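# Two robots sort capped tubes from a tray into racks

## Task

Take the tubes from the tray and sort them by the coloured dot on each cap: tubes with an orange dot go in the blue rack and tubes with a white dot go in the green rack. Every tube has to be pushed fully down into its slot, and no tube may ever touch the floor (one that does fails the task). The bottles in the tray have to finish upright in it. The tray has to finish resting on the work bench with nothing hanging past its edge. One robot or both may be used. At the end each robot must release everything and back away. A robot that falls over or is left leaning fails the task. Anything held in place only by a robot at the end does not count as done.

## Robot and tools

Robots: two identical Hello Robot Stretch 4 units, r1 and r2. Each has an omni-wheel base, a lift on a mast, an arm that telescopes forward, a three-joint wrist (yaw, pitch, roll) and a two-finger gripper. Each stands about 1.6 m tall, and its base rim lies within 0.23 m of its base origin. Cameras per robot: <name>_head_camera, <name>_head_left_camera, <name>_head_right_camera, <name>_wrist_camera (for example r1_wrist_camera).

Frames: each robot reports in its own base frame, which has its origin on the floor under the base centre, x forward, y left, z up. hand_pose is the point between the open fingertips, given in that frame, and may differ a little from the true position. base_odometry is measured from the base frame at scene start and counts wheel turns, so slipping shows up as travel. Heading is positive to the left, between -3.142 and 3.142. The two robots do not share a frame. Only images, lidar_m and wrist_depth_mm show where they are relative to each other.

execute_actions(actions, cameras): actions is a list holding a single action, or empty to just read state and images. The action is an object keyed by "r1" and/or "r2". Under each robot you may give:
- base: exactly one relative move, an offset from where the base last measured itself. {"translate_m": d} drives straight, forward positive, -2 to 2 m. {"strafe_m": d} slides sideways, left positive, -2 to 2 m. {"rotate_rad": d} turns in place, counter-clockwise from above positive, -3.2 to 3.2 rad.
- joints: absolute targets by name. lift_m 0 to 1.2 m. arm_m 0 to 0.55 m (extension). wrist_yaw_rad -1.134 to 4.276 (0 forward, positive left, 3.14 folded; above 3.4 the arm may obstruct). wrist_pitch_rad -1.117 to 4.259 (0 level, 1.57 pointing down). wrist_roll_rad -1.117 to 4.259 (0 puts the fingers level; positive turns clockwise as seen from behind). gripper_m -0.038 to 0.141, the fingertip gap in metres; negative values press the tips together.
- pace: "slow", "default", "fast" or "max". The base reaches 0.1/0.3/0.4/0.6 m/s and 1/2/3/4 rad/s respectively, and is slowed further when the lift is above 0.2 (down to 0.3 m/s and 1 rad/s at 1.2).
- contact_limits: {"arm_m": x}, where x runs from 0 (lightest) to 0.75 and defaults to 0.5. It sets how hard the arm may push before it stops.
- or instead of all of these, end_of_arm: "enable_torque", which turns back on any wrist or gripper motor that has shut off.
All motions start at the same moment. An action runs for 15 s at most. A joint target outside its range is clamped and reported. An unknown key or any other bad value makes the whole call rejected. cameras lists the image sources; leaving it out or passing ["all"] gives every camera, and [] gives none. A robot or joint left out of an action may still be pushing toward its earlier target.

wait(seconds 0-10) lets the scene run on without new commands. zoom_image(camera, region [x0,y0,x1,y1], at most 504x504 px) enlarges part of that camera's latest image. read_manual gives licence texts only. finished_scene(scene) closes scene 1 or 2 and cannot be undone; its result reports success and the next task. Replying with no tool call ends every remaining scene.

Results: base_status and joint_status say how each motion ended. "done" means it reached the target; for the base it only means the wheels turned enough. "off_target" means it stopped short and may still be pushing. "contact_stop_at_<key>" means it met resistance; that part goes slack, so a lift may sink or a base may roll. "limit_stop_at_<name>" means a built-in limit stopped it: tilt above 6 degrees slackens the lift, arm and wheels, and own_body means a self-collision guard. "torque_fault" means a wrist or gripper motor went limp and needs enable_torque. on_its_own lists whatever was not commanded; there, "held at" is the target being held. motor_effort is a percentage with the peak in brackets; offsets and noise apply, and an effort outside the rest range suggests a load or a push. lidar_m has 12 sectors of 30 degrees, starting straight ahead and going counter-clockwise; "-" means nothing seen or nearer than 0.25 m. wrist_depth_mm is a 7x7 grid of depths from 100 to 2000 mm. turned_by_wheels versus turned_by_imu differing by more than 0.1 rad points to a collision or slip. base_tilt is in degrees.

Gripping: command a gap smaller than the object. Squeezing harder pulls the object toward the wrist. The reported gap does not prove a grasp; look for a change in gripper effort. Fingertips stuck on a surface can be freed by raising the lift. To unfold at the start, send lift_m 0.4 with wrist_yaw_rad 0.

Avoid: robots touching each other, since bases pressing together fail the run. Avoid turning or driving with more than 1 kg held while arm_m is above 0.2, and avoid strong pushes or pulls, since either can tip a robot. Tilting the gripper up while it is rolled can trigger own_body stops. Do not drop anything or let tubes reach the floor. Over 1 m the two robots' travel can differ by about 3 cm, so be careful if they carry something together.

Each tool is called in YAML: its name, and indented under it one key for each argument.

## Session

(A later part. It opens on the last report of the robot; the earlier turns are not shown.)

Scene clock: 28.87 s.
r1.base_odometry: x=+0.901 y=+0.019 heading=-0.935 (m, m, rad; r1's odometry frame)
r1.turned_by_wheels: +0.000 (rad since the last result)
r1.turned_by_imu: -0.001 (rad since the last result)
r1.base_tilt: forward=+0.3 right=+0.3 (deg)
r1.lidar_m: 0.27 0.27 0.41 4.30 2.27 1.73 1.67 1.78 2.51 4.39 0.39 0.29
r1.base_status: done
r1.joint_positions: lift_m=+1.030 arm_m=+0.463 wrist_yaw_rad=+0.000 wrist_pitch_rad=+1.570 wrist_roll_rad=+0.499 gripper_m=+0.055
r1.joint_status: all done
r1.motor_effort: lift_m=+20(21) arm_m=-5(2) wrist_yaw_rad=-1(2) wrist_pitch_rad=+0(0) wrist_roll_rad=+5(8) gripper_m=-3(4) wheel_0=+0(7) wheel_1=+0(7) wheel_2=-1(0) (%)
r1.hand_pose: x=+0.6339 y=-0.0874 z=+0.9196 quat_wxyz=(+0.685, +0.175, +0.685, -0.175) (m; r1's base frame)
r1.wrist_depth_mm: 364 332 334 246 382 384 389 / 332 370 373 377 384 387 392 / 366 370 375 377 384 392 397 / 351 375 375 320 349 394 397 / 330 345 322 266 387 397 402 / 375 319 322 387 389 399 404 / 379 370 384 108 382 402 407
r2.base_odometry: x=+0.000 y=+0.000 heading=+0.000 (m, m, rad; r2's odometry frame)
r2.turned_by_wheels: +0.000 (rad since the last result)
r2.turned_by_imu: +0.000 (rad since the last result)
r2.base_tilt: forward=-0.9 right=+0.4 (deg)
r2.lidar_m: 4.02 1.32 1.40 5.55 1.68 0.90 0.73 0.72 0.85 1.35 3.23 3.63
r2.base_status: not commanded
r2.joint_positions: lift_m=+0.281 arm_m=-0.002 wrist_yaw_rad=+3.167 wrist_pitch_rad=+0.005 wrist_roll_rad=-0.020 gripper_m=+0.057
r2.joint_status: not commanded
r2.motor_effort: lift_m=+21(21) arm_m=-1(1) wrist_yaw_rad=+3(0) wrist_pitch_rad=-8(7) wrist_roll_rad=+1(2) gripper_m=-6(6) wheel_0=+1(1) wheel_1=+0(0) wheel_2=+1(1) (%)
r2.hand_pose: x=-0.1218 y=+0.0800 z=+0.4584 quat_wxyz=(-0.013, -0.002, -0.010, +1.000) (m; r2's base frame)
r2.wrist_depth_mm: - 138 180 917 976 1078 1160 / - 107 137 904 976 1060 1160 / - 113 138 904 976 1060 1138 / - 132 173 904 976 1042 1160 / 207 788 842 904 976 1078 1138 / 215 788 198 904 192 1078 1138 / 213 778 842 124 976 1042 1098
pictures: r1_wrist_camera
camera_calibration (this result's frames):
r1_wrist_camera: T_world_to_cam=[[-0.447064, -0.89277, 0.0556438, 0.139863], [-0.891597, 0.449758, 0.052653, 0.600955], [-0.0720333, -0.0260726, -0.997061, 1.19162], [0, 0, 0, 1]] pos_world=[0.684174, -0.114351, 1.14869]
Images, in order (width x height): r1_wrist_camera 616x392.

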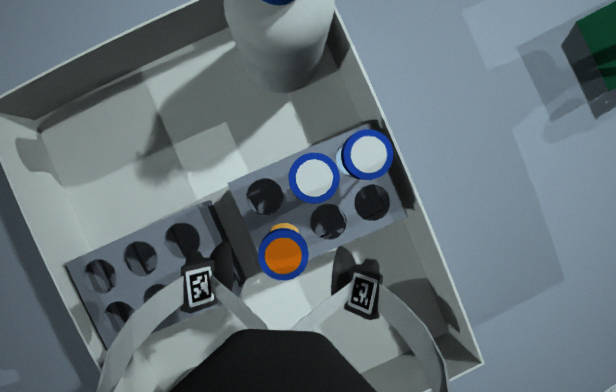

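execute_actions:
  actions:
    - {"r1":{"joints":{"lift_m":0.983},"pace":"fast"}}
  cameras: []

execute_actions:
  actions:
    - {"r1":{"joints":{"gripper_m":0.015}}}
  cameras: []

execute_actions:
  actions:
    - {"r1":{"joints":{"lift_m":1.055},"pace":"fast"}}
  cameras: ["r1_wrist_camera"]

execute_actions:
  actions:
    - {"r1":{"base":{"strafe_m":0.459},"joints":{"arm_m":0.496,"wrist_roll_rad":-0.018},"pace":"fast"}}
  cameras: ["r1_wrist_camera"]

Scene clock: 31.03 s.
r1.base_odometry: x=+0.901 y=+0.019 heading=-0.935 (m, m, rad; r1's odometry frame)
r1.turned_by_wheels: +0.000 (rad since the last result)
r1.turned_by_imu: +0.000 (rad since the last result)
r1.base_tilt: forward=+0.3 right=+0.3 (deg)
r1.lidar_m: 0.27 0.27 0.42 4.30 2.31 1.72 1.67 1.76 2.52 4.38 0.38 0.28
r1.base_status: not commanded
r1.joint_positions: lift_m=+0.983 arm_m=+0.463 wrist_yaw_rad=+0.000 wrist_pitch_rad=+1.570 wrist_roll_rad=+0.499 gripper_m=+0.055
r1.joint_status: all done
r1.motor_effort: lift_m=+17(19) arm_m=-5(5) wrist_yaw_rad=-2(2) wrist_pitch_rad=+0(0) wrist_roll_rad=+1(3) gripper_m=-3(2) wheel_0=+0(0) wheel_1=+0(0) wheel_2=-1(1) (%)
r1.hand_pose: x=+0.6339 y=-0.0874 z=+0.8729 quat_wxyz=(+0.685, +0.175, +0.685, -0.175) (m; r1's base frame)
r1.wrist_depth_mm: 263 298 322 239 334 340 342 / 317 322 325 330 336 340 343 / 322 324 329 330 216 343 347 / 324 329 330 274 279 347 349 / 301 300 274 277 342 347 353 / 271 272 215 216 343 351 355 / 272 298 336 107 345 347 359
r2.base_odometry: x=+0.000 y=+0.000 heading=+0.000 (m, m, rad; r2's odometry frame)
r2.turned_by_wheels: +0.000 (rad since the last result)
r2.turned_by_imu: +0.000 (rad since the last result)
r2.base_tilt: forward=-0.8 right=+0.4 (deg)
r2.lidar_m: 4.01 1.31 1.42 5.53 1.66 0.90 0.75 0.73 0.83 1.36 3.23 3.63
r2.base_status: not commanded
r2.joint_positions: lift_m=+0.281 arm_m=-0.002 wrist_yaw_rad=+3.167 wrist_pitch_rad=+0.005 wrist_roll_rad=-0.020 gripper_m=+0.057
r2.joint_status: not commanded
r2.motor_effort: lift_m=+21(21) arm_m=-1(1) wrist_yaw_rad=+1(0) wrist_pitch_rad=-7(8) wrist_roll_rad=+1(1) gripper_m=-4(3) wheel_0=+1(1) wheel_1=+0(0) wheel_2=+0(1) (%)
r2.hand_pose: x=-0.1218 y=+0.0800 z=+0.4584 quat_wxyz=(-0.013, -0.002, -0.010, +1.000) (m; r2's base frame)
r2.wrist_depth_mm: - 138 180 904 976 1078 1138 / - 106 138 904 976 1060 1138 / - 113 137 904 976 1060 1160 / - 132 173 904 976 1078 1182 / 207 768 842 904 976 1078 1160 / 214 788 198 917 191 1078 1138 / 214 768 842 124 976 1042 1098
pictures: none
No camera images: the call's "cameras" was empty. Leave "cameras" out to get every camera's image.

Scene clock: 32.23 s.
r1.base_odometry: x=+0.901 y=+0.019 heading=-0.935 (m, m, rad; r1's odometry frame)
r1.turned_by_wheels: +0.000 (rad since the last result)
r1.turned_by_imu: +0.000 (rad since the last result)
r1.base_tilt: forward=+0.2 right=+0.3 (deg)
r1.lidar_m: 0.27 0.29 0.42 4.32 2.28 1.73 1.66 1.77 2.51 4.41 0.41 0.29
r1.base_status: not commanded
r1.joint_positions: lift_m=+0.983 arm_m=+0.463 wrist_yaw_rad=+0.000 wrist_pitch_rad=+1.570 wrist_roll_rad=+0.499 gripper_m=+0.015
r1.joint_status: all done
r1.motor_effort: lift_m=+17(17) arm_m=-5(5) wrist_yaw_rad=-1(1) wrist_pitch_rad=+0(0) wrist_roll_rad=+5(3) gripper_m=-13(13) wheel_0=+0(0) wheel_1=+0(0) wheel_2=-1(1) (%)
r1.hand_pose: x=+0.6339 y=-0.0874 z=+0.8729 quat_wxyz=(+0.685, +0.175, +0.685, -0.175) (m; r1's base frame)
r1.wrist_depth_mm: 263 298 324 239 334 340 342 / 315 324 327 329 336 342 343 / 322 325 329 330 216 343 347 / 324 325 329 273 281 347 349 / 301 300 273 222 342 347 353 / 271 271 195 211 191 351 355 / 273 298 338 107 345 332 357
r2.base_odometry: x=+0.000 y=+0.000 heading=+0.000 (m, m, rad; r2's odometry frame)
r2.turned_by_wheels: +0.000 (rad since the last result)
r2.turned_by_imu: +0.000 (rad since the last result)
r2.base_tilt: forward=-0.9 right=+0.4 (deg)
r2.lidar_m: 4.00 1.31 1.42 5.55 1.68 0.90 0.74 0.73 0.82 1.37 3.24 3.61
r2.base_status: not commanded
r2.joint_positions: lift_m=+0.281 arm_m=-0.002 wrist_yaw_rad=+3.167 wrist_pitch_rad=+0.005 wrist_roll_rad=-0.020 gripper_m=+0.057
r2.joint_status: not commanded
r2.motor_effort: lift_m=+21(21) arm_m=-1(1) wrist_yaw_rad=+2(2) wrist_pitch_rad=-8(7) wrist_roll_rad=+2(2) gripper_m=-6(4) wheel_0=+1(0) wheel_1=+0(0) wheel_2=+0(0) (%)
r2.hand_pose: x=-0.1218 y=+0.0800 z=+0.4584 quat_wxyz=(-0.013, -0.002, -0.010, +1.000) (m; r2's base frame)
r2.wrist_depth_mm: - 138 181 904 976 1060 1160 / - 106 137 904 991 1060 1160 / - 113 138 904 976 1060 1160 / - 132 173 904 976 1060 1138 / 207 788 842 904 976 1078 1160 / 214 798 198 904 192 1078 1138 / 213 768 831 124 976 1025 1118
pictures: none
No camera images: the call's "cameras" was empty. Leave "cameras" out to get every camera's image.

Scene clock: 33.27 s.
r1.base_odometry: x=+0.901 y=+0.019 heading=-0.935 (m, m, rad; r1's odometry frame)
r1.turned_by_wheels: +0.000 (rad since the last result)
r1.turned_by_imu: +0.000 (rad since the last result)
r1.base_tilt: forward=+0.3 right=+0.4 (deg)
r1.lidar_m: 0.27 0.29 0.42 4.31 2.30 1.73 1.68 1.78 2.49 4.42 0.42 0.30
r1.base_status: not commanded
r1.joint_positions: lift_m=+1.055 arm_m=+0.463 wrist_yaw_rad=+0.000 wrist_pitch_rad=+1.570 wrist_roll_rad=+0.499 gripper_m=+0.015
r1.joint_status: all done
r1.motor_effort: lift_m=+21(23) arm_m=-5(5) wrist_yaw_rad=-3(2) wrist_pitch_rad=+0(0) wrist_roll_rad=+3(1) gripper_m=-11(13) wheel_0=+0(0) wheel_1=+1(0) wheel_2=-1(1) (%)
r1.hand_pose: x=+0.6339 y=-0.0874 z=+0.9446 quat_wxyz=(+0.685, +0.175, +0.685, -0.175) (m; r1's base frame)
r1.wrist_depth_mm: 387 389 340 264 407 410 415 / 375 389 397 389 407 413 418 / 384 394 399 404 410 415 421 / 366 397 399 347 387 418 424 / 397 343 343 223 413 424 427 / 399 342 195 211 191 430 430 / 404 387 410 107 382 427 433
r2.base_odometry: x=+0.000 y=+0.000 heading=+0.000 (m, m, rad; r2's odometry frame)
r2.turned_by_wheels: +0.000 (rad since the last result)
r2.turned_by_imu: +0.000 (rad since the last result)
r2.base_tilt: forward=-0.8 right=+0.3 (deg)
r2.lidar_m: 4.01 1.31 1.42 5.53 1.67 0.91 0.73 0.73 0.83 1.38 3.24 3.64
r2.base_status: not commanded
r2.joint_positions: lift_m=+0.281 arm_m=-0.002 wrist_yaw_rad=+3.167 wrist_pitch_rad=+0.005 wrist_roll_rad=-0.020 gripper_m=+0.057
r2.joint_status: not commanded
r2.motor_effort: lift_m=+21(21) arm_m=-1(1) wrist_yaw_rad=+1(0) wrist_pitch_rad=-7(7) wrist_roll_rad=+1(2) gripper_m=-3(4) wheel_0=+1(1) wheel_1=+0(0) wheel_2=+0(0) (%)
r2.hand_pose: x=-0.1218 y=+0.0800 z=+0.4584 quat_wxyz=(-0.013, -0.002, -0.010, +1.000) (m; r2's base frame)
r2.wrist_depth_mm: - 138 181 904 976 1078 1138 / - 106 137 904 976 1060 1138 / - 113 138 917 976 1078 1160 / - 132 173 904 976 1060 1160 / 207 788 831 917 976 1060 1160 / 214 788 198 904 192 1060 1138 / 213 778 842 124 976 1042 1118
pictures: r1_wrist_camera
camera_calibration (this result's frames):
r1_wrist_camera: T_world_to_cam=[[-0.447064, -0.89277, 0.0556426, 0.138473], [-0.891597, 0.449758, 0.0526504, 0.599639], [-0.0720304, -0.0260726, -0.997062, 1.21652], [0, 0, 0, 1]] pos_world=[0.684168, -0.114351, 1.17367]
Images, in order (width x height): r1_wrist_camera 616x392.

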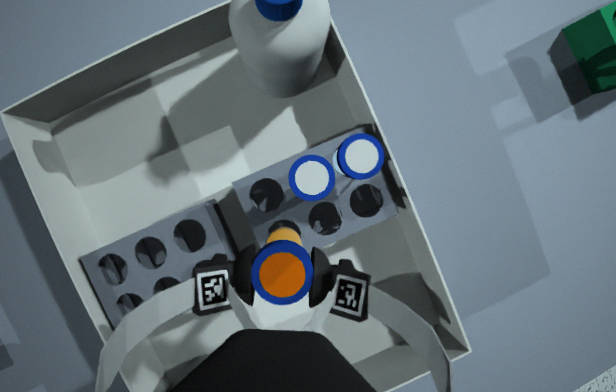

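Scene clock: 35.93 s.
r1.base_odometry: x=+1.271 y=+0.292 heading=-0.935 (m, m, rad; r1's odometry frame)
r1.turned_by_wheels: +0.000 (rad since the last result)
r1.turned_by_imu: +0.001 (rad since the last result)
r1.base_tilt: forward=+0.4 right=+0.2 (deg)
r1.lidar_m: 0.25 0.29 3.96 3.85 2.35 1.73 1.66 1.77 2.46 1.11 0.45 0.29
r1.base_status: done
r1.joint_positions: lift_m=+1.055 arm_m=+0.495 wrist_yaw_rad=+0.000 wrist_pitch_rad=+1.570 wrist_roll_rad=-0.017 gripper_m=+0.015
r1.joint_status: all done
r1.motor_effort: lift_m=+20(21) arm_m=+5(6) wrist_yaw_rad=-2(1) wrist_pitch_rad=+0(0) wrist_roll_rad=+0(4) gripper_m=-13(12) wheel_0=+1(8) wheel_1=-1(9) wheel_2=-1(1) (%)
r1.hand_pose: x=+0.6663 y=-0.0874 z=+0.9446 quat_wxyz=(+0.707, -0.006, +0.707, +0.006) (m; r1's base frame)
r1.wrist_depth_mm: 389 392 394 402 407 413 413 / 389 394 399 404 410 413 407 / 392 397 402 407 413 415 392 / 394 399 345 404 415 421 384 / 399 402 347 222 418 424 375 / 402 404 194 211 191 427 377 / 404 410 410 107 421 430 377
r2.base_odometry: x=+0.000 y=+0.000 heading=+0.000 (m, m, rad; r2's odometry frame)
r2.turned_by_wheels: +0.000 (rad since the last result)
r2.turned_by_imu: +0.000 (rad since the last result)
r2.base_tilt: forward=-0.8 right=+0.3 (deg)
r2.lidar_m: 4.01 1.33 1.43 5.53 1.68 0.88 0.75 0.73 0.84 1.38 3.23 3.64
r2.base_status: not commanded
r2.joint_positions: lift_m=+0.281 arm_m=-0.002 wrist_yaw_rad=+3.167 wrist_pitch_rad=+0.005 wrist_roll_rad=-0.020 gripper_m=+0.057
r2.joint_status: not commanded
r2.motor_effort: lift_m=+21(21) arm_m=-1(1) wrist_yaw_rad=+3(3) wrist_pitch_rad=-8(8) wrist_roll_rad=+0(3) gripper_m=-4(4) wheel_0=+0(0) wheel_1=+0(0) wheel_2=+0(0) (%)
r2.hand_pose: x=-0.1218 y=+0.0800 z=+0.4584 quat_wxyz=(-0.013, -0.002, -0.010, +1.000) (m; r2's base frame)
r2.wrist_depth_mm: - 138 180 904 991 1060 1160 / - 106 137 904 960 1060 1138 / - 113 138 904 976 1078 1160 / - 132 173 904 976 1078 1160 / 207 778 842 904 976 1060 1160 / 214 788 197 917 192 1060 1138 / 213 778 831 124 976 1042 1098
pictures: r1_wrist_camera
camera_calibration (this result's frames):
r1_wrist_camera: T_world_to_cam=[[0.0525186, -0.99705, 0.0559755, -0.189363], [-0.997392, -0.0495923, 0.0524451, 0.655496], [-0.0495144, -0.0585839, -0.997054, 1.20102], [0, 0, 0, 1]] pos_world=[0.7232, -0.0859361, 1.1737]
Images, in order (width x height): r1_wrist_camera 616x392.

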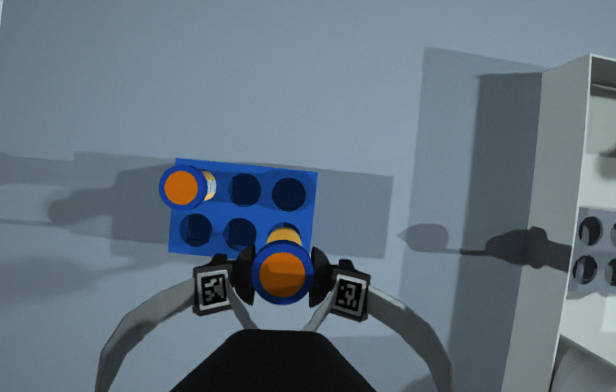

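execute_actions:
  actions:
    - {"r1":{"base":{"translate_m":-0.003},"joints":{"lift_m":0.982},"pace":"slow"}}
  cameras: ["r1_wrist_camera"]

execute_actions:
  actions:
    - {"r1":{"joints":{"gripper_m":0.055,"lift_m":0.979}}}
  cameras: []

execute_actions:
  actions:
    - {"r1":{"joints":{"lift_m":1.03},"pace":"fast"}}
  cameras: ["r1_wrist_camera"]

execute_actions:
  actions:
    - {"r1":{"base":{"strafe_m":-0.539},"joints":{"arm_m":0.501,"wrist_roll_rad":1.6},"pace":"fast"}}
  cameras: ["r1_wrist_camera"]

Scene clock: 39.43 s.
r1.base_odometry: x=+1.269 y=+0.294 heading=-0.935 (m, m, rad; r1's odometry frame)
r1.turned_by_wheels: +0.000 (rad since the last result)
r1.turned_by_imu: +0.000 (rad since the last result)
r1.base_tilt: forward=+0.3 right=+0.4 (deg)
r1.lidar_m: 0.28 0.31 4.01 3.87 2.29 1.73 1.63 1.75 2.48 1.11 0.43 0.32
r1.base_status: done
r1.joint_positions: lift_m=+0.982 arm_m=+0.495 wrist_yaw_rad=+0.000 wrist_pitch_rad=+1.570 wrist_roll_rad=-0.017 gripper_m=+0.015
r1.joint_status: all done
r1.motor_effort: lift_m=+16(19) arm_m=+5(5) wrist_yaw_rad=-1(3) wrist_pitch_rad=+0(0) wrist_roll_rad=-2(1) gripper_m=-12(12) wheel_0=-1(1) wheel_1=-2(1) wheel_2=+1(3) (%)
r1.hand_pose: x=+0.6663 y=-0.0874 z=+0.8719 quat_wxyz=(+0.707, -0.006, +0.707, +0.006) (m; r1's base frame)
r1.wrist_depth_mm: 319 322 325 330 332 338 342 / 320 325 329 332 336 340 343 / 324 325 330 332 340 342 345 / 325 211 274 330 340 345 349 / 327 329 276 223 343 347 351 / 329 332 195 211 191 349 353 / 332 334 338 107 347 351 355
r2.base_odometry: x=+0.000 y=+0.000 heading=+0.000 (m, m, rad; r2's odometry frame)
r2.turned_by_wheels: +0.000 (rad since the last result)
r2.turned_by_imu: +0.000 (rad since the last result)
r2.base_tilt: forward=-0.8 right=+0.2 (deg)
r2.lidar_m: 4.02 1.32 1.41 5.55 1.68 0.89 0.74 0.71 0.84 1.37 3.21 3.62
r2.base_status: not commanded
r2.joint_positions: lift_m=+0.281 arm_m=-0.002 wrist_yaw_rad=+3.167 wrist_pitch_rad=+0.005 wrist_roll_rad=-0.020 gripper_m=+0.057
r2.joint_status: not commanded
r2.motor_effort: lift_m=+21(21) arm_m=+0(1) wrist_yaw_rad=-2(1) wrist_pitch_rad=-7(8) wrist_roll_rad=+2(2) gripper_m=-4(4) wheel_0=+1(0) wheel_1=+0(0) wheel_2=+0(0) (%)
r2.hand_pose: x=-0.1218 y=+0.0800 z=+0.4584 quat_wxyz=(-0.013, -0.002, -0.010, +1.000) (m; r2's base frame)
r2.wrist_depth_mm: - 138 180 904 976 1078 1138 / - 106 137 917 976 1060 1138 / - 113 138 917 976 1060 1160 / - 132 172 917 976 1060 1160 / 206 788 842 904 976 1060 1182 / 214 788 198 904 192 1060 1138 / 214 788 842 124 976 1042 1118
pictures: r1_wrist_camera
camera_calibration (this result's frames):
r1_wrist_camera: T_world_to_cam=[[0.0525187, -0.99705, 0.0559755, -0.185295], [-0.997392, -0.0495924, 0.0524452, 0.65931], [-0.0495145, -0.0585839, -0.997054, 1.12856], [0, 0, 0, 1]] pos_world=[0.723202, -0.0859361, 1.10103]
Images, in order (width x height): r1_wrist_camera 616x392.

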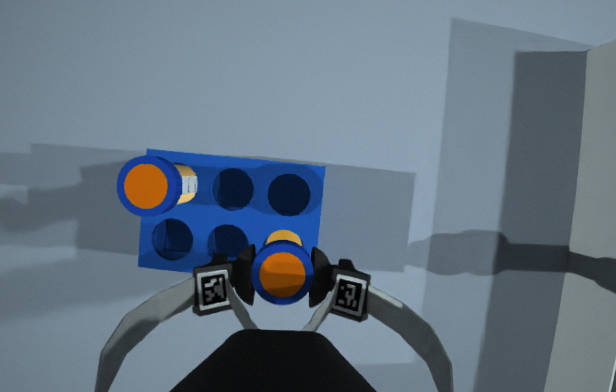

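Scene clock: 40.63 s.
r1.base_odometry: x=+1.269 y=+0.294 heading=-0.935 (m, m, rad; r1's odometry frame)
r1.turned_by_wheels: +0.000 (rad since the last result)
r1.turned_by_imu: +0.000 (rad since the last result)
r1.base_tilt: forward=+0.4 right=+0.3 (deg)
r1.lidar_m: 0.28 0.31 3.98 3.84 2.30 1.70 1.66 1.76 2.47 1.11 0.42 0.31
r1.base_status: not commanded
r1.joint_positions: lift_m=+0.979 arm_m=+0.495 wrist_yaw_rad=+0.000 wrist_pitch_rad=+1.570 wrist_roll_rad=-0.017 gripper_m=+0.055
r1.joint_status: all done
r1.motor_effort: lift_m=+17(17) arm_m=+5(5) wrist_yaw_rad=-1(2) wrist_pitch_rad=+0(0) wrist_roll_rad=-1(3) gripper_m=-3(14) wheel_0=-1(1) wheel_1=-1(2) wheel_2=+1(1) (%)
r1.hand_pose: x=+0.6663 y=-0.0874 z=+0.8689 quat_wxyz=(+0.707, -0.006, +0.707, +0.006) (m; r1's base frame)
r1.wrist_depth_mm: 315 319 322 327 330 336 338 / 317 320 327 329 332 338 340 / 320 324 327 330 336 340 343 / 322 209 271 306 338 343 345 / 325 325 273 273 340 345 347 / 327 329 213 215 340 347 351 / 330 334 336 107 343 351 353
r2.base_odometry: x=+0.000 y=+0.000 heading=+0.000 (m, m, rad; r2's odometry frame)
r2.turned_by_wheels: +0.000 (rad since the last result)
r2.turned_by_imu: +0.000 (rad since the last result)
r2.base_tilt: forward=-0.8 right=+0.3 (deg)
r2.lidar_m: 4.01 1.33 1.42 5.53 1.68 0.90 0.73 0.71 0.85 1.38 3.23 3.62
r2.base_status: not commanded
r2.joint_positions: lift_m=+0.281 arm_m=-0.002 wrist_yaw_rad=+3.167 wrist_pitch_rad=+0.005 wrist_roll_rad=-0.020 gripper_m=+0.057
r2.joint_status: not commanded
r2.motor_effort: lift_m=+21(21) arm_m=-1(1) wrist_yaw_rad=-1(1) wrist_pitch_rad=-7(6) wrist_roll_rad=+2(3) gripper_m=-5(4) wheel_0=+0(0) wheel_1=+0(0) wheel_2=+0(0) (%)
r2.hand_pose: x=-0.1218 y=+0.0800 z=+0.4584 quat_wxyz=(-0.013, -0.002, -0.010, +1.000) (m; r2's base frame)
r2.wrist_depth_mm: - 138 180 904 976 1060 1160 / - 106 137 904 976 1060 1138 / - 113 138 891 976 1060 1160 / - 132 173 904 976 1060 1138 / 207 788 831 917 976 1078 1160 / 214 788 198 904 192 1078 1138 / 213 778 842 124 960 1042 1118
pictures: none
No camera images: the call's "cameras" was empty. Leave "cameras" out to get every camera's image.

Scene clock: 41.57 s.
r1.base_odometry: x=+1.269 y=+0.294 heading=-0.935 (m, m, rad; r1's odometry frame)
r1.turned_by_wheels: +0.000 (rad since the last result)
r1.turned_by_imu: +0.000 (rad since the last result)
r1.base_tilt: forward=+0.3 right=+0.2 (deg)
r1.lidar_m: 0.28 0.31 3.99 3.85 2.29 1.73 1.65 1.74 2.48 1.11 0.42 0.31
r1.base_status: not commanded
r1.joint_positions: lift_m=+1.030 arm_m=+0.495 wrist_yaw_rad=+0.000 wrist_pitch_rad=+1.570 wrist_roll_rad=-0.017 gripper_m=+0.055
r1.joint_status: all done
r1.motor_effort: lift_m=+21(22) arm_m=+5(5) wrist_yaw_rad=-3(2) wrist_pitch_rad=+0(1) wrist_roll_rad=-2(0) gripper_m=-2(5) wheel_0=-1(1) wheel_1=-1(2) wheel_2=+1(1) (%)
r1.hand_pose: x=+0.6663 y=-0.0874 z=+0.9196 quat_wxyz=(+0.707, -0.006, +0.707, +0.006) (m; r1's base frame)
r1.wrist_depth_mm: 364 368 373 377 382 387 389 / 368 370 375 379 382 389 389 / 368 373 375 382 387 392 387 / 373 375 322 377 389 394 382 / 375 379 324 266 392 397 375 / 377 379 387 389 392 399 373 / 379 382 387 107 397 402 366
r2.base_odometry: x=+0.000 y=+0.000 heading=+0.000 (m, m, rad; r2's odometry frame)
r2.turned_by_wheels: +0.000 (rad since the last result)
r2.turned_by_imu: +0.000 (rad since the last result)
r2.base_tilt: forward=-0.8 right=+0.4 (deg)
r2.lidar_m: 4.00 1.31 1.43 5.53 1.67 0.90 0.73 0.74 0.84 1.37 3.24 3.63
r2.base_status: not commanded
r2.joint_positions: lift_m=+0.281 arm_m=-0.002 wrist_yaw_rad=+3.167 wrist_pitch_rad=+0.005 wrist_roll_rad=-0.020 gripper_m=+0.057
r2.joint_status: not commanded
r2.motor_effort: lift_m=+21(21) arm_m=-1(1) wrist_yaw_rad=+0(1) wrist_pitch_rad=-8(9) wrist_roll_rad=+2(3) gripper_m=-3(3) wheel_0=+0(1) wheel_1=+0(0) wheel_2=+0(0) (%)
r2.hand_pose: x=-0.1218 y=+0.0800 z=+0.4584 quat_wxyz=(-0.013, -0.002, -0.010, +1.000) (m; r2's base frame)
r2.wrist_depth_mm: - 138 180 904 960 1060 1138 / - 106 137 917 976 1060 1160 / - 113 137 904 976 1078 1160 / - 132 173 904 976 1078 1160 / 206 788 831 904 976 1060 1138 / 214 788 198 904 192 1078 1138 / 213 778 842 124 976 1042 1098
pictures: r1_wrist_camera
camera_calibration (this result's frames):
r1_wrist_camera: T_world_to_cam=[[0.0525185, -0.99705, 0.0559755, -0.187961], [-0.997392, -0.0495922, 0.0524452, 0.656817], [-0.0495145, -0.0585839, -0.997054, 1.17605], [0, 0, 0, 1]] pos_world=[0.723207, -0.0859361, 1.14866]
Images, in order (width x height): r1_wrist_camera 616x392.

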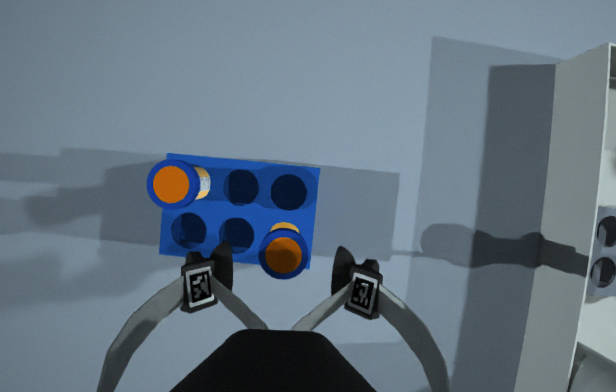

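Scene clock: 44.50 s.
r1.base_odometry: x=+0.835 y=-0.026 heading=-0.935 (m, m, rad; r1's odometry frame)
r1.turned_by_wheels: +0.000 (rad since the last result)
r1.turned_by_imu: -0.001 (rad since the last result)
r1.base_tilt: forward=+0.3 right=+0.4 (deg)
r1.lidar_m: 0.27 0.28 0.42 4.41 2.29 1.74 1.67 1.78 2.50 4.33 0.41 0.30
r1.base_status: done
r1.joint_positions: lift_m=+1.030 arm_m=+0.500 wrist_yaw_rad=+0.000 wrist_pitch_rad=+1.570 wrist_roll_rad=+1.599 gripper_m=+0.055
r1.joint_status: all done
r1.motor_effort: lift_m=+21(21) arm_m=+5(1) wrist_yaw_rad=-2(1) wrist_pitch_rad=+1(0) wrist_roll_rad=+3(7) gripper_m=-3(2) wheel_0=-1(8) wheel_1=+1(9) wheel_2=+0(1) (%)
r1.hand_pose: x=+0.6713 y=-0.0874 z=+0.9196 quat_wxyz=(+0.493, +0.507, +0.493, -0.507) (m; r1's base frame)
r1.wrist_depth_mm: 364 368 370 375 379 387 389 / 366 370 375 379 384 389 392 / 368 373 377 382 387 394 394 / 370 357 377 382 387 394 397 / 236 242 325 322 389 387 402 / 312 237 262 264 392 394 404 / 379 382 382 107 394 394 407
r2.base_odometry: x=+0.000 y=+0.000 heading=+0.000 (m, m, rad; r2's odometry frame)
r2.turned_by_wheels: +0.000 (rad since the last result)
r2.turned_by_imu: +0.000 (rad since the last result)
r2.base_tilt: forward=-0.8 right=+0.4 (deg)
r2.lidar_m: 4.01 1.31 1.42 5.55 1.69 0.88 0.73 0.73 0.84 1.35 3.23 3.60
r2.base_status: not commanded
r2.joint_positions: lift_m=+0.281 arm_m=-0.002 wrist_yaw_rad=+3.167 wrist_pitch_rad=+0.005 wrist_roll_rad=-0.020 gripper_m=+0.057
r2.joint_status: not commanded
r2.motor_effort: lift_m=+21(21) arm_m=-1(1) wrist_yaw_rad=-1(0) wrist_pitch_rad=-8(7) wrist_roll_rad=+2(2) gripper_m=-4(4) wheel_0=+0(0) wheel_1=+0(0) wheel_2=+0(1) (%)
r2.hand_pose: x=-0.1218 y=+0.0800 z=+0.4584 quat_wxyz=(-0.013, -0.002, -0.010, +1.000) (m; r2's base frame)
r2.wrist_depth_mm: - 138 180 904 976 1042 1160 / - 106 137 904 976 1060 1160 / - 112 137 904 991 1060 1160 / - 132 173 904 991 1078 1160 / 207 778 831 917 976 1060 1160 / 215 788 198 904 192 1078 1138 / 213 778 842 124 976 1025 1118
pictures: r1_wrist_camera
camera_calibration (this result's frames):
r1_wrist_camera: T_world_to_cam=[[-0.998455, -0.00674809, 0.0551506, 0.604589], [-0.00380874, 0.998575, 0.0532291, 0.085739], [-0.0554312, 0.0529369, -0.997058, 1.19004], [0, 0, 0, 1]] pos_world=[0.669947, -0.144534, 1.14863]
Images, in order (width x height): r1_wrist_camera 616x392.

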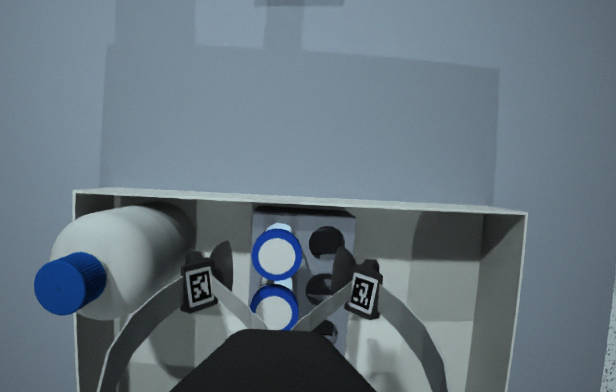

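execute_actions:
  actions:
    - {"r1":{"joints":{"lift_m":0.983,"arm_m":0.505},"pace":"fast"}}
  cameras: []

execute_actions:
  actions:
    - {"r1":{"joints":{"gripper_m":0.015}}}
  cameras: []

execute_actions:
  actions:
    - {"r1":{"joints":{"lift_m":1.055},"pace":"fast"}}
  cameras: ["r1_wrist_camera"]

execute_actions:
  actions:
    - {"r1":{"base":{"strafe_m":-0.38},"joints":{"arm_m":0.49},"pace":"fast"}}
  cameras: ["r1_wrist_camera"]

Scene clock: 46.73 s.
r1.base_odometry: x=+0.835 y=-0.026 heading=-0.935 (m, m, rad; r1's odometry frame)
r1.turned_by_wheels: +0.000 (rad since the last result)
r1.turned_by_imu: +0.000 (rad since the last result)
r1.base_tilt: forward=+0.2 right=+0.3 (deg)
r1.lidar_m: 0.27 0.31 0.42 4.40 2.31 1.73 1.66 1.77 2.51 4.33 0.42 0.30
r1.base_status: not commanded
r1.joint_positions: lift_m=+0.983 arm_m=+0.504 wrist_yaw_rad=+0.000 wrist_pitch_rad=+1.570 wrist_roll_rad=+1.599 gripper_m=+0.055
r1.joint_status: all done
r1.motor_effort: lift_m=+17(19) arm_m=+5(5) wrist_yaw_rad=-2(2) wrist_pitch_rad=+0(0) wrist_roll_rad=+0(3) gripper_m=-3(4) wheel_0=-1(1) wheel_1=+1(0) wheel_2=+0(1) (%)
r1.hand_pose: x=+0.6753 y=-0.0874 z=+0.8729 quat_wxyz=(+0.493, +0.507, +0.493, -0.507) (m; r1's base frame)
r1.wrist_depth_mm: 319 322 327 329 336 338 343 / 322 325 329 332 336 342 342 / 324 327 330 336 340 343 347 / 324 324 332 336 342 345 349 / 189 222 310 276 342 345 301 / 168 193 214 216 282 347 300 / 285 334 336 107 345 349 296
r2.base_odometry: x=+0.000 y=+0.000 heading=+0.000 (m, m, rad; r2's odometry frame)
r2.turned_by_wheels: +0.000 (rad since the last result)
r2.turned_by_imu: +0.000 (rad since the last result)
r2.base_tilt: forward=-0.9 right=+0.4 (deg)
r2.lidar_m: 4.01 1.32 1.43 5.53 1.67 0.90 0.74 0.73 0.84 1.37 3.24 3.65
r2.base_status: not commanded
r2.joint_positions: lift_m=+0.281 arm_m=-0.002 wrist_yaw_rad=+3.167 wrist_pitch_rad=+0.005 wrist_roll_rad=-0.020 gripper_m=+0.057
r2.joint_status: not commanded
r2.motor_effort: lift_m=+21(21) arm_m=-1(1) wrist_yaw_rad=+1(1) wrist_pitch_rad=-7(7) wrist_roll_rad=+3(3) gripper_m=-4(5) wheel_0=+1(0) wheel_1=+0(0) wheel_2=+0(0) (%)
r2.hand_pose: x=-0.1218 y=+0.0800 z=+0.4584 quat_wxyz=(-0.013, -0.002, -0.010, +1.000) (m; r2's base frame)
r2.wrist_depth_mm: - 138 181 904 976 1060 1138 / - 106 137 904 976 1042 1138 / - 113 138 917 991 1060 1160 / - 132 173 904 976 1060 1160 / 208 778 842 904 976 1060 1160 / 215 788 198 917 192 1078 1160 / 213 778 842 124 976 1042 1118
pictures: none
No camera images: the call's "cameras" was empty. Leave "cameras" out to get every camera's image.

Scene clock: 47.93 s.
r1.base_odometry: x=+0.835 y=-0.026 heading=-0.935 (m, m, rad; r1's odometry frame)
r1.turned_by_wheels: +0.000 (rad since the last result)
r1.turned_by_imu: +0.000 (rad since the last result)
r1.base_tilt: forward=+0.2 right=+0.3 (deg)
r1.lidar_m: 0.27 0.29 0.42 4.40 2.30 1.73 1.67 1.77 2.51 4.33 0.41 0.29
r1.base_status: not commanded
r1.joint_positions: lift_m=+0.983 arm_m=+0.504 wrist_yaw_rad=+0.000 wrist_pitch_rad=+1.570 wrist_roll_rad=+1.599 gripper_m=+0.015
r1.joint_status: all done
r1.motor_effort: lift_m=+17(17) arm_m=+5(5) wrist_yaw_rad=-3(2) wrist_pitch_rad=+1(1) wrist_roll_rad=+5(4) gripper_m=-11(13) wheel_0=-1(1) wheel_1=+1(0) wheel_2=+0(1) (%)
r1.hand_pose: x=+0.6753 y=-0.0874 z=+0.8729 quat_wxyz=(+0.493, +0.507, +0.493, -0.507) (m; r1's base frame)
r1.wrist_depth_mm: 319 322 327 329 334 340 342 / 320 324 329 332 336 342 345 / 324 327 332 334 340 342 347 / 325 324 332 336 342 345 349 / 189 222 322 222 342 347 301 / 168 193 195 211 191 347 301 / 286 334 338 107 345 347 296
r2.base_odometry: x=+0.000 y=+0.000 heading=+0.000 (m, m, rad; r2's odometry frame)
r2.turned_by_wheels: +0.000 (rad since the last result)
r2.turned_by_imu: +0.000 (rad since the last result)
r2.base_tilt: forward=-0.8 right=+0.3 (deg)
r2.lidar_m: 4.01 1.32 1.42 5.51 1.68 0.88 0.75 0.73 0.84 1.37 3.23 3.65
r2.base_status: not commanded
r2.joint_positions: lift_m=+0.281 arm_m=-0.002 wrist_yaw_rad=+3.167 wrist_pitch_rad=+0.005 wrist_roll_rad=-0.020 gripper_m=+0.057
r2.joint_status: not commanded
r2.motor_effort: lift_m=+21(21) arm_m=-1(1) wrist_yaw_rad=-1(0) wrist_pitch_rad=-8(7) wrist_roll_rad=+3(2) gripper_m=-4(3) wheel_0=+0(0) wheel_1=+0(0) wheel_2=+0(0) (%)
r2.hand_pose: x=-0.1218 y=+0.0800 z=+0.4584 quat_wxyz=(-0.013, -0.002, -0.010, +1.000) (m; r2's base frame)
r2.wrist_depth_mm: - 138 180 904 976 1060 1138 / - 106 138 891 976 1060 1138 / - 112 137 904 976 1060 1160 / - 132 173 904 976 1060 1160 / 208 788 842 904 991 1060 1160 / 214 788 197 904 192 1060 1160 / 214 778 842 124 976 1025 1118
pictures: none
No camera images: the call's "cameras" was empty. Leave "cameras" out to get every camera's image.

Scene clock: 48.97 s.
r1.base_odometry: x=+0.835 y=-0.026 heading=-0.935 (m, m, rad; r1's odometry frame)
r1.turned_by_wheels: +0.000 (rad since the last result)
r1.turned_by_imu: +0.000 (rad since the last result)
r1.base_tilt: forward=+0.3 right=+0.3 (deg)
r1.lidar_m: 0.28 0.30 0.42 4.40 2.30 1.73 1.67 1.79 2.50 4.33 0.43 0.30
r1.base_status: not commanded
r1.joint_positions: lift_m=+1.055 arm_m=+0.504 wrist_yaw_rad=+0.000 wrist_pitch_rad=+1.570 wrist_roll_rad=+1.599 gripper_m=+0.015
r1.joint_status: all done
r1.motor_effort: lift_m=+21(23) arm_m=+5(5) wrist_yaw_rad=-2(2) wrist_pitch_rad=+0(1) wrist_roll_rad=+2(3) gripper_m=-11(12) wheel_0=-1(1) wheel_1=+0(0) wheel_2=+0(0) (%)
r1.hand_pose: x=+0.6753 y=-0.0874 z=+0.9446 quat_wxyz=(+0.493, +0.507, +0.493, -0.507) (m; r1's base frame)
r1.wrist_depth_mm: 387 392 397 402 404 410 413 / 389 394 397 404 410 413 418 / 394 397 404 407 410 415 421 / 397 397 402 407 413 418 424 / 397 259 353 223 415 418 430 / 399 262 194 211 191 421 433 / 404 404 410 107 421 404 433
r2.base_odometry: x=+0.000 y=+0.000 heading=+0.000 (m, m, rad; r2's odometry frame)
r2.turned_by_wheels: +0.000 (rad since the last result)
r2.turned_by_imu: +0.000 (rad since the last result)
r2.base_tilt: forward=-0.8 right=+0.4 (deg)
r2.lidar_m: 4.00 1.31 1.43 5.55 1.65 0.91 0.73 0.73 0.84 1.35 3.24 3.61
r2.base_status: not commanded
r2.joint_positions: lift_m=+0.281 arm_m=-0.002 wrist_yaw_rad=+3.167 wrist_pitch_rad=+0.005 wrist_roll_rad=-0.020 gripper_m=+0.057
r2.joint_status: not commanded
r2.motor_effort: lift_m=+21(21) arm_m=-1(1) wrist_yaw_rad=+2(1) wrist_pitch_rad=-7(7) wrist_roll_rad=+2(4) gripper_m=-4(5) wheel_0=+1(0) wheel_1=+0(0) wheel_2=+1(0) (%)
r2.hand_pose: x=-0.1218 y=+0.0800 z=+0.4584 quat_wxyz=(-0.013, -0.002, -0.010, +1.000) (m; r2's base frame)
r2.wrist_depth_mm: - 138 181 891 976 1060 1160 / - 106 137 904 976 1060 1160 / - 113 138 917 976 1060 1160 / - 132 173 904 976 1060 1160 / 207 778 842 904 976 1060 1160 / 214 788 198 917 192 1060 1138 / 214 778 842 124 976 1042 1118
pictures: r1_wrist_camera
camera_calibration (this result's frames):
r1_wrist_camera: T_world_to_cam=[[-0.998456, -0.00668901, 0.0551524, 0.607216], [-0.00374956, 0.998575, 0.0532292, 0.0843835], [-0.0554299, 0.0529401, -0.997058, 1.21519], [0, 0, 0, 1]] pos_world=[0.673952, -0.144534, 1.17363]
Images, in order (width x height): r1_wrist_camera 616x392.

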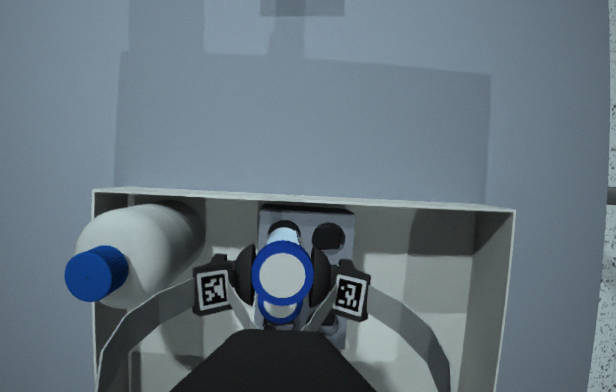

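Scene clock: 51.40 s.
r1.base_odometry: x=+0.529 y=-0.252 heading=-0.935 (m, m, rad; r1's odometry frame)
r1.turned_by_wheels: +0.000 (rad since the last result)
r1.turned_by_imu: -0.001 (rad since the last result)
r1.base_tilt: forward=+0.3 right=+0.2 (deg)
r1.lidar_m: 0.26 0.27 0.39 4.78 2.33 1.75 1.68 1.82 2.52 3.95 0.38 0.27
r1.base_status: done
r1.joint_positions: lift_m=+1.055 arm_m=+0.491 wrist_yaw_rad=+0.000 wrist_pitch_rad=+1.570 wrist_roll_rad=+1.599 gripper_m=+0.015
r1.joint_status: all done
r1.motor_effort: lift_m=+21(21) arm_m=-5(5) wrist_yaw_rad=-1(2) wrist_pitch_rad=+1(0) wrist_roll_rad=+2(3) gripper_m=-12(11) wheel_0=-1(7) wheel_1=-1(8) wheel_2=-1(2) (%)
r1.hand_pose: x=+0.6620 y=-0.0874 z=+0.9446 quat_wxyz=(+0.493, +0.507, +0.493, -0.507) (m; r1's base frame)
r1.wrist_depth_mm: 387 392 397 402 404 410 413 / 392 394 399 404 410 413 418 / 392 397 402 407 413 418 421 / 394 399 402 404 415 421 427 / 397 402 404 222 418 424 427 / 402 404 194 211 191 427 433 / 404 410 413 107 421 430 433
r2.base_odometry: x=+0.000 y=+0.000 heading=+0.000 (m, m, rad; r2's odometry frame)
r2.turned_by_wheels: +0.000 (rad since the last result)
r2.turned_by_imu: +0.000 (rad since the last result)
r2.base_tilt: forward=-0.8 right=+0.4 (deg)
r2.lidar_m: 4.01 1.32 1.40 5.54 1.69 0.87 0.75 0.73 0.83 1.34 3.23 3.64
r2.base_status: not commanded
r2.joint_positions: lift_m=+0.281 arm_m=-0.002 wrist_yaw_rad=+3.167 wrist_pitch_rad=+0.005 wrist_roll_rad=-0.020 gripper_m=+0.057
r2.joint_status: not commanded
r2.motor_effort: lift_m=+21(21) arm_m=-1(1) wrist_yaw_rad=+3(1) wrist_pitch_rad=-7(7) wrist_roll_rad=+1(3) gripper_m=-4(3) wheel_0=+0(0) wheel_1=+0(0) wheel_2=+0(0) (%)
r2.hand_pose: x=-0.1218 y=+0.0800 z=+0.4584 quat_wxyz=(-0.013, -0.002, -0.010, +1.000) (m; r2's base frame)
r2.wrist_depth_mm: - 138 180 917 976 1060 1138 / - 106 137 891 976 1078 1160 / - 113 137 904 976 1060 1160 / - 132 173 904 976 1060 1160 / 207 788 831 904 991 1060 1138 / 214 788 198 904 192 1078 1138 / 214 778 842 124 976 1025 1118
pictures: r1_wrist_camera
camera_calibration (this result's frames):
r1_wrist_camera: T_world_to_cam=[[-0.998456, -0.00664432, 0.0551423, 0.593965], [-0.0037054, 0.998575, 0.0532291, 0.0843044], [-0.0554174, 0.0529426, -0.997059, 1.21445], [0, 0, 0, 1]] pos_world=[0.660662, -0.144534, 1.17363]
Images, in order (width x height): r1_wrist_camera 616x392.

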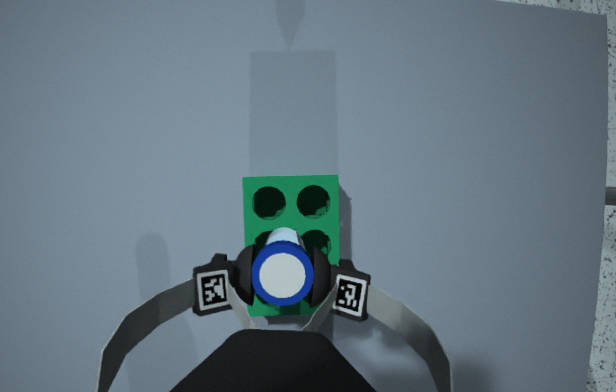

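execute_actions:
  actions:
    - {"r1":{"base":{"strafe_m":-0.029},"joints":{"arm_m":0.505}}}
  cameras: ["r1_wrist_camera"]

execute_actions:
  actions:
    - {"r1":{"joints":{"lift_m":0.982},"pace":"slow"}}
  cameras: ["r1_wrist_camera"]

execute_actions:
  actions:
    - {"r1":{"joints":{"gripper_m":0.055,"lift_m":0.979}}}
  cameras: []

execute_actions:
  actions:
    - {"r1":{"base":{"strafe_m":0.449},"joints":{"lift_m":1.03,"arm_m":0.508},"pace":"fast"}}
  cameras: ["r1_wrist_camera"]

Scene clock: 53.73 s.
r1.base_odometry: x=+0.506 y=-0.269 heading=-0.936 (m, m, rad; r1's odometry frame)
r1.turned_by_wheels: +0.000 (rad since the last result)
r1.turned_by_imu: +0.000 (rad since the last result)
r1.base_tilt: forward=+0.3 right=+0.3 (deg)
r1.lidar_m: 0.26 0.29 0.40 1.24 2.32 1.75 1.67 1.80 2.50 3.90 0.38 0.27
r1.base_status: done
r1.joint_positions: lift_m=+1.055 arm_m=+0.504 wrist_yaw_rad=+0.000 wrist_pitch_rad=+1.570 wrist_roll_rad=+1.599 gripper_m=+0.015
r1.joint_status: all done
r1.motor_effort: lift_m=+21(21) arm_m=+5(4) wrist_yaw_rad=-2(1) wrist_pitch_rad=+0(0) wrist_roll_rad=+2(3) gripper_m=-12(12) wheel_0=-1(4) wheel_1=-1(7) wheel_2=-1(0) (%)
r1.hand_pose: x=+0.6752 y=-0.0874 z=+0.9446 quat_wxyz=(+0.493, +0.507, +0.493, -0.507) (m; r1's base frame)
r1.wrist_depth_mm: 387 392 397 399 407 410 418 / 392 394 399 404 407 413 418 / 392 397 402 404 410 415 421 / 394 399 404 407 415 421 421 / 399 402 404 223 415 424 427 / 399 404 194 211 191 427 430 / 404 410 413 107 421 427 433
r2.base_odometry: x=+0.000 y=+0.000 heading=+0.000 (m, m, rad; r2's odometry frame)
r2.turned_by_wheels: +0.000 (rad since the last result)
r2.turned_by_imu: +0.000 (rad since the last result)
r2.base_tilt: forward=-0.9 right=+0.4 (deg)
r2.lidar_m: 4.02 1.29 1.40 5.54 1.66 0.88 0.74 0.74 0.83 1.38 3.24 3.62
r2.base_status: not commanded
r2.joint_positions: lift_m=+0.281 arm_m=-0.002 wrist_yaw_rad=+3.167 wrist_pitch_rad=+0.005 wrist_roll_rad=-0.020 gripper_m=+0.057
r2.joint_status: not commanded
r2.motor_effort: lift_m=+21(21) arm_m=-1(1) wrist_yaw_rad=+1(2) wrist_pitch_rad=-7(8) wrist_roll_rad=+1(2) gripper_m=-5(4) wheel_0=+0(1) wheel_1=+0(0) wheel_2=+0(0) (%)
r2.hand_pose: x=-0.1218 y=+0.0800 z=+0.4584 quat_wxyz=(-0.013, -0.002, -0.010, +1.000) (m; r2's base frame)
r2.wrist_depth_mm: - 138 180 904 960 1060 1138 / - 106 137 917 976 1060 1138 / - 112 138 891 976 1060 1160 / - 132 173 904 991 1060 1160 / 207 788 842 904 976 1060 1160 / 214 788 198 904 191 1060 1138 / 213 778 842 124 976 1042 1118
pictures: r1_wrist_camera
camera_calibration (this result's frames):
r1_wrist_camera: T_world_to_cam=[[-0.998456, -0.00661522, 0.05516, 0.607184], [-0.00367535, 0.998576, 0.0532292, 0.0843332], [-0.0554336, 0.0529443, -0.997058, 1.21519], [0, 0, 0, 1]] pos_world=[0.673919, -0.144534, 1.17363]
Images, in order (width x height): r1_wrist_camera 616x392.

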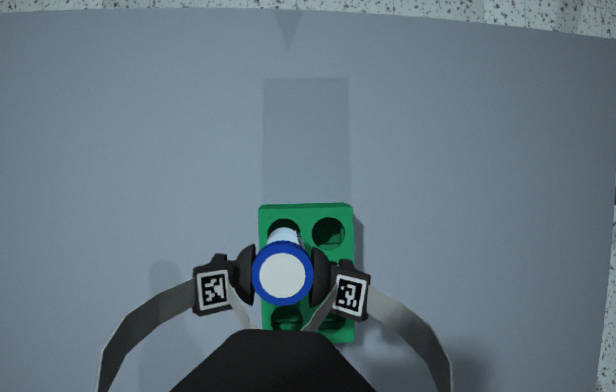

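Scene clock: 55.23 s.
r1.base_odometry: x=+0.506 y=-0.269 heading=-0.936 (m, m, rad; r1's odometry frame)
r1.turned_by_wheels: +0.000 (rad since the last result)
r1.turned_by_imu: +0.000 (rad since the last result)
r1.base_tilt: forward=+0.4 right=+0.2 (deg)
r1.lidar_m: 0.26 0.28 0.41 1.21 2.32 1.75 1.69 1.79 2.51 3.91 0.40 0.26
r1.base_status: not commanded
r1.joint_positions: lift_m=+0.982 arm_m=+0.504 wrist_yaw_rad=+0.000 wrist_pitch_rad=+1.570 wrist_roll_rad=+1.599 gripper_m=+0.015
r1.joint_status: all done
r1.motor_effort: lift_m=+16(20) arm_m=+5(5) wrist_yaw_rad=-2(2) wrist_pitch_rad=+0(0) wrist_roll_rad=+2(1) gripper_m=-12(13) wheel_0=-1(1) wheel_1=-1(1) wheel_2=-1(1) (%)
r1.hand_pose: x=+0.6752 y=-0.0874 z=+0.8719 quat_wxyz=(+0.493, +0.507, +0.493, -0.507) (m; r1's base frame)
r1.wrist_depth_mm: 319 322 324 329 334 338 342 / 320 325 327 332 336 340 343 / 324 327 330 332 338 342 345 / 325 329 332 336 342 345 347 / 327 330 332 223 345 345 351 / 332 332 195 211 191 349 353 / 332 336 340 107 347 353 357
r2.base_odometry: x=+0.000 y=+0.000 heading=+0.000 (m, m, rad; r2's odometry frame)
r2.turned_by_wheels: +0.000 (rad since the last result)
r2.turned_by_imu: +0.000 (rad since the last result)
r2.base_tilt: forward=-0.8 right=+0.2 (deg)
r2.lidar_m: 4.01 1.33 1.43 5.54 1.69 0.89 0.73 0.73 0.83 1.38 3.25 3.64
r2.base_status: not commanded
r2.joint_positions: lift_m=+0.281 arm_m=-0.002 wrist_yaw_rad=+3.167 wrist_pitch_rad=+0.005 wrist_roll_rad=-0.020 gripper_m=+0.057
r2.joint_status: not commanded
r2.motor_effort: lift_m=+21(21) arm_m=-1(1) wrist_yaw_rad=+0(1) wrist_pitch_rad=-7(7) wrist_roll_rad=+2(1) gripper_m=-4(4) wheel_0=+0(1) wheel_1=+0(0) wheel_2=+0(0) (%)
r2.hand_pose: x=-0.1218 y=+0.0800 z=+0.4584 quat_wxyz=(-0.013, -0.002, -0.010, +1.000) (m; r2's base frame)
r2.wrist_depth_mm: - 138 180 904 976 1078 1138 / - 106 137 904 976 1060 1160 / - 113 138 904 976 1060 1160 / - 132 173 904 976 1060 1160 / 207 788 842 904 976 1060 1138 / 214 798 197 904 191 1060 1160 / 214 778 854 124 976 1042 1118
pictures: r1_wrist_camera
camera_calibration (this result's frames):
r1_wrist_camera: T_world_to_cam=[[-0.998456, -0.00661514, 0.0551601, 0.611193], [-0.00367527, 0.998576, 0.0532292, 0.0882001], [-0.0554337, 0.0529443, -0.997058, 1.14276], [0, 0, 0, 1]] pos_world=[0.673921, -0.144534, 1.10099]
Images, in order (width x height): r1_wrist_camera 616x392.

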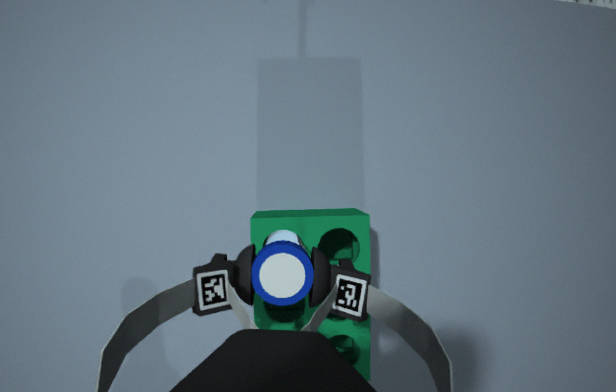

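Scene clock: 56.43 s.
r1.base_odometry: x=+0.506 y=-0.269 heading=-0.936 (m, m, rad; r1's odometry frame)
r1.turned_by_wheels: +0.000 (rad since the last result)
r1.turned_by_imu: +0.000 (rad since the last result)
r1.base_tilt: forward=+0.3 right=+0.4 (deg)
r1.lidar_m: 0.25 0.27 0.39 1.22 2.32 1.74 1.69 1.78 2.52 3.91 0.38 0.29
r1.base_status: not commanded
r1.joint_positions: lift_m=+0.979 arm_m=+0.504 wrist_yaw_rad=+0.000 wrist_pitch_rad=+1.570 wrist_roll_rad=+1.599 gripper_m=+0.055
r1.joint_status: all done
r1.motor_effort: lift_m=+17(17) arm_m=+5(5) wrist_yaw_rad=-2(2) wrist_pitch_rad=+0(0) wrist_roll_rad=+4(4) gripper_m=-2(13) wheel_0=-1(1) wheel_1=-1(1) wheel_2=-1(1) (%)
r1.hand_pose: x=+0.6752 y=-0.0874 z=+0.8689 quat_wxyz=(+0.493, +0.507, +0.493, -0.507) (m; r1's base frame)
r1.wrist_depth_mm: 315 319 324 325 330 334 338 / 317 322 325 329 332 336 340 / 319 322 327 332 334 340 343 / 322 325 330 334 338 343 345 / 324 327 330 273 338 343 349 / 327 329 213 215 281 347 351 / 329 332 336 107 312 349 353
r2.base_odometry: x=+0.000 y=+0.000 heading=+0.000 (m, m, rad; r2's odometry frame)
r2.turned_by_wheels: +0.000 (rad since the last result)
r2.turned_by_imu: +0.000 (rad since the last result)
r2.base_tilt: forward=-0.9 right=+0.3 (deg)
r2.lidar_m: 4.00 1.31 1.42 5.53 1.66 0.89 0.75 0.73 0.84 1.36 3.24 3.63
r2.base_status: not commanded
r2.joint_positions: lift_m=+0.281 arm_m=-0.002 wrist_yaw_rad=+3.167 wrist_pitch_rad=+0.005 wrist_roll_rad=-0.020 gripper_m=+0.057
r2.joint_status: not commanded
r2.motor_effort: lift_m=+21(21) arm_m=-1(1) wrist_yaw_rad=+2(0) wrist_pitch_rad=-8(7) wrist_roll_rad=+3(2) gripper_m=-3(5) wheel_0=+1(0) wheel_1=+0(0) wheel_2=+0(0) (%)
r2.hand_pose: x=-0.1218 y=+0.0800 z=+0.4584 quat_wxyz=(-0.013, -0.002, -0.010, +1.000) (m; r2's base frame)
r2.wrist_depth_mm: - 138 181 891 976 1060 1138 / - 106 137 904 976 1060 1160 / - 112 138 904 960 1078 1160 / - 132 173 904 976 1060 1160 / 207 788 842 904 976 1060 1160 / 214 788 198 917 191 1078 1160 / 213 768 831 124 976 1042 1118
pictures: none
No camera images: the call's "cameras" was empty. Leave "cameras" out to get every camera's image.

Scene clock: 58.97 s.
r1.base_odometry: x=+0.867 y=-0.002 heading=-0.936 (m, m, rad; r1's odometry frame)
r1.turned_by_wheels: +0.000 (rad since the last result)
r1.turned_by_imu: +0.000 (rad since the last result)
r1.base_tilt: forward=+0.4 right=+0.2 (deg)
r1.lidar_m: 0.27 0.30 0.43 4.37 2.30 1.75 1.66 1.78 2.51 4.36 0.41 0.29
r1.base_status: done
r1.joint_positions: lift_m=+1.030 arm_m=+0.507 wrist_yaw_rad=+0.000 wrist_pitch_rad=+1.570 wrist_roll_rad=+1.599 gripper_m=+0.055
r1.joint_status: all done
r1.motor_effort: lift_m=+21(22) arm_m=+5(7) wrist_yaw_rad=-2(1) wrist_pitch_rad=+1(1) wrist_roll_rad=+3(4) gripper_m=-3(2) wheel_0=+1(8) wheel_1=-2(8) wheel_2=-1(0) (%)
r1.hand_pose: x=+0.6783 y=-0.0874 z=+0.9196 quat_wxyz=(+0.493, +0.507, +0.493, -0.507) (m; r1's base frame)
r1.wrist_depth_mm: 362 368 373 375 379 387 389 / 364 368 375 377 384 387 394 / 368 370 377 379 384 392 394 / 233 236 377 324 389 389 397 / 373 253 377 263 389 392 402 / 377 351 324 325 389 389 404 / 377 382 382 107 394 399 407
r2.base_odometry: x=+0.000 y=+0.000 heading=+0.000 (m, m, rad; r2's odometry frame)
r2.turned_by_wheels: +0.000 (rad since the last result)
r2.turned_by_imu: +0.000 (rad since the last result)
r2.base_tilt: forward=-0.8 right=+0.3 (deg)
r2.lidar_m: 4.02 1.32 1.41 5.56 1.69 0.89 0.74 0.75 0.83 1.36 3.24 3.62
r2.base_status: not commanded
r2.joint_positions: lift_m=+0.281 arm_m=-0.002 wrist_yaw_rad=+3.167 wrist_pitch_rad=+0.005 wrist_roll_rad=-0.020 gripper_m=+0.057
r2.joint_status: not commanded
r2.motor_effort: lift_m=+21(21) arm_m=-1(1) wrist_yaw_rad=+1(1) wrist_pitch_rad=-7(7) wrist_roll_rad=+2(2) gripper_m=-4(3) wheel_0=+1(1) wheel_1=+0(0) wheel_2=+0(0) (%)
r2.hand_pose: x=-0.1218 y=+0.0800 z=+0.4584 quat_wxyz=(-0.013, -0.002, -0.010, +1.000) (m; r2's base frame)
r2.wrist_depth_mm: - 138 180 904 976 1060 1160 / - 106 137 904 991 1078 1138 / - 113 138 904 976 1060 1160 / - 132 173 904 976 1060 1160 / 207 778 854 904 976 1060 1160 / 214 798 198 917 193 1078 1138 / 213 778 842 124 976 1042 1118
pictures: r1_wrist_camera
camera_calibration (this result's frames):
r1_wrist_camera: T_world_to_cam=[[-0.998458, -0.00664651, 0.0551048, 0.611643], [-0.00370959, 0.998575, 0.053229, 0.085699], [-0.0553801, 0.0529425, -0.997061, 1.19039], [0, 0, 0, 1]] pos_world=[0.676941, -0.144534, 1.14862]
Images, in order (width x height): r1_wrist_camera 616x392.

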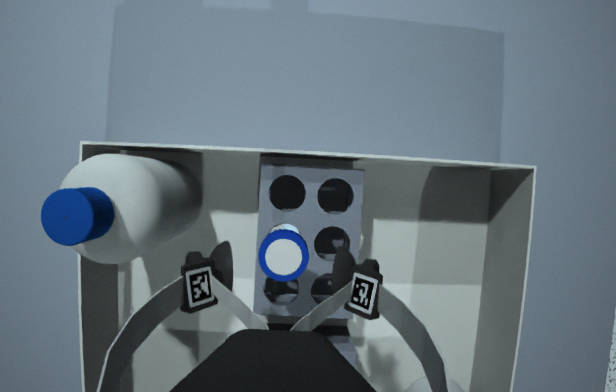

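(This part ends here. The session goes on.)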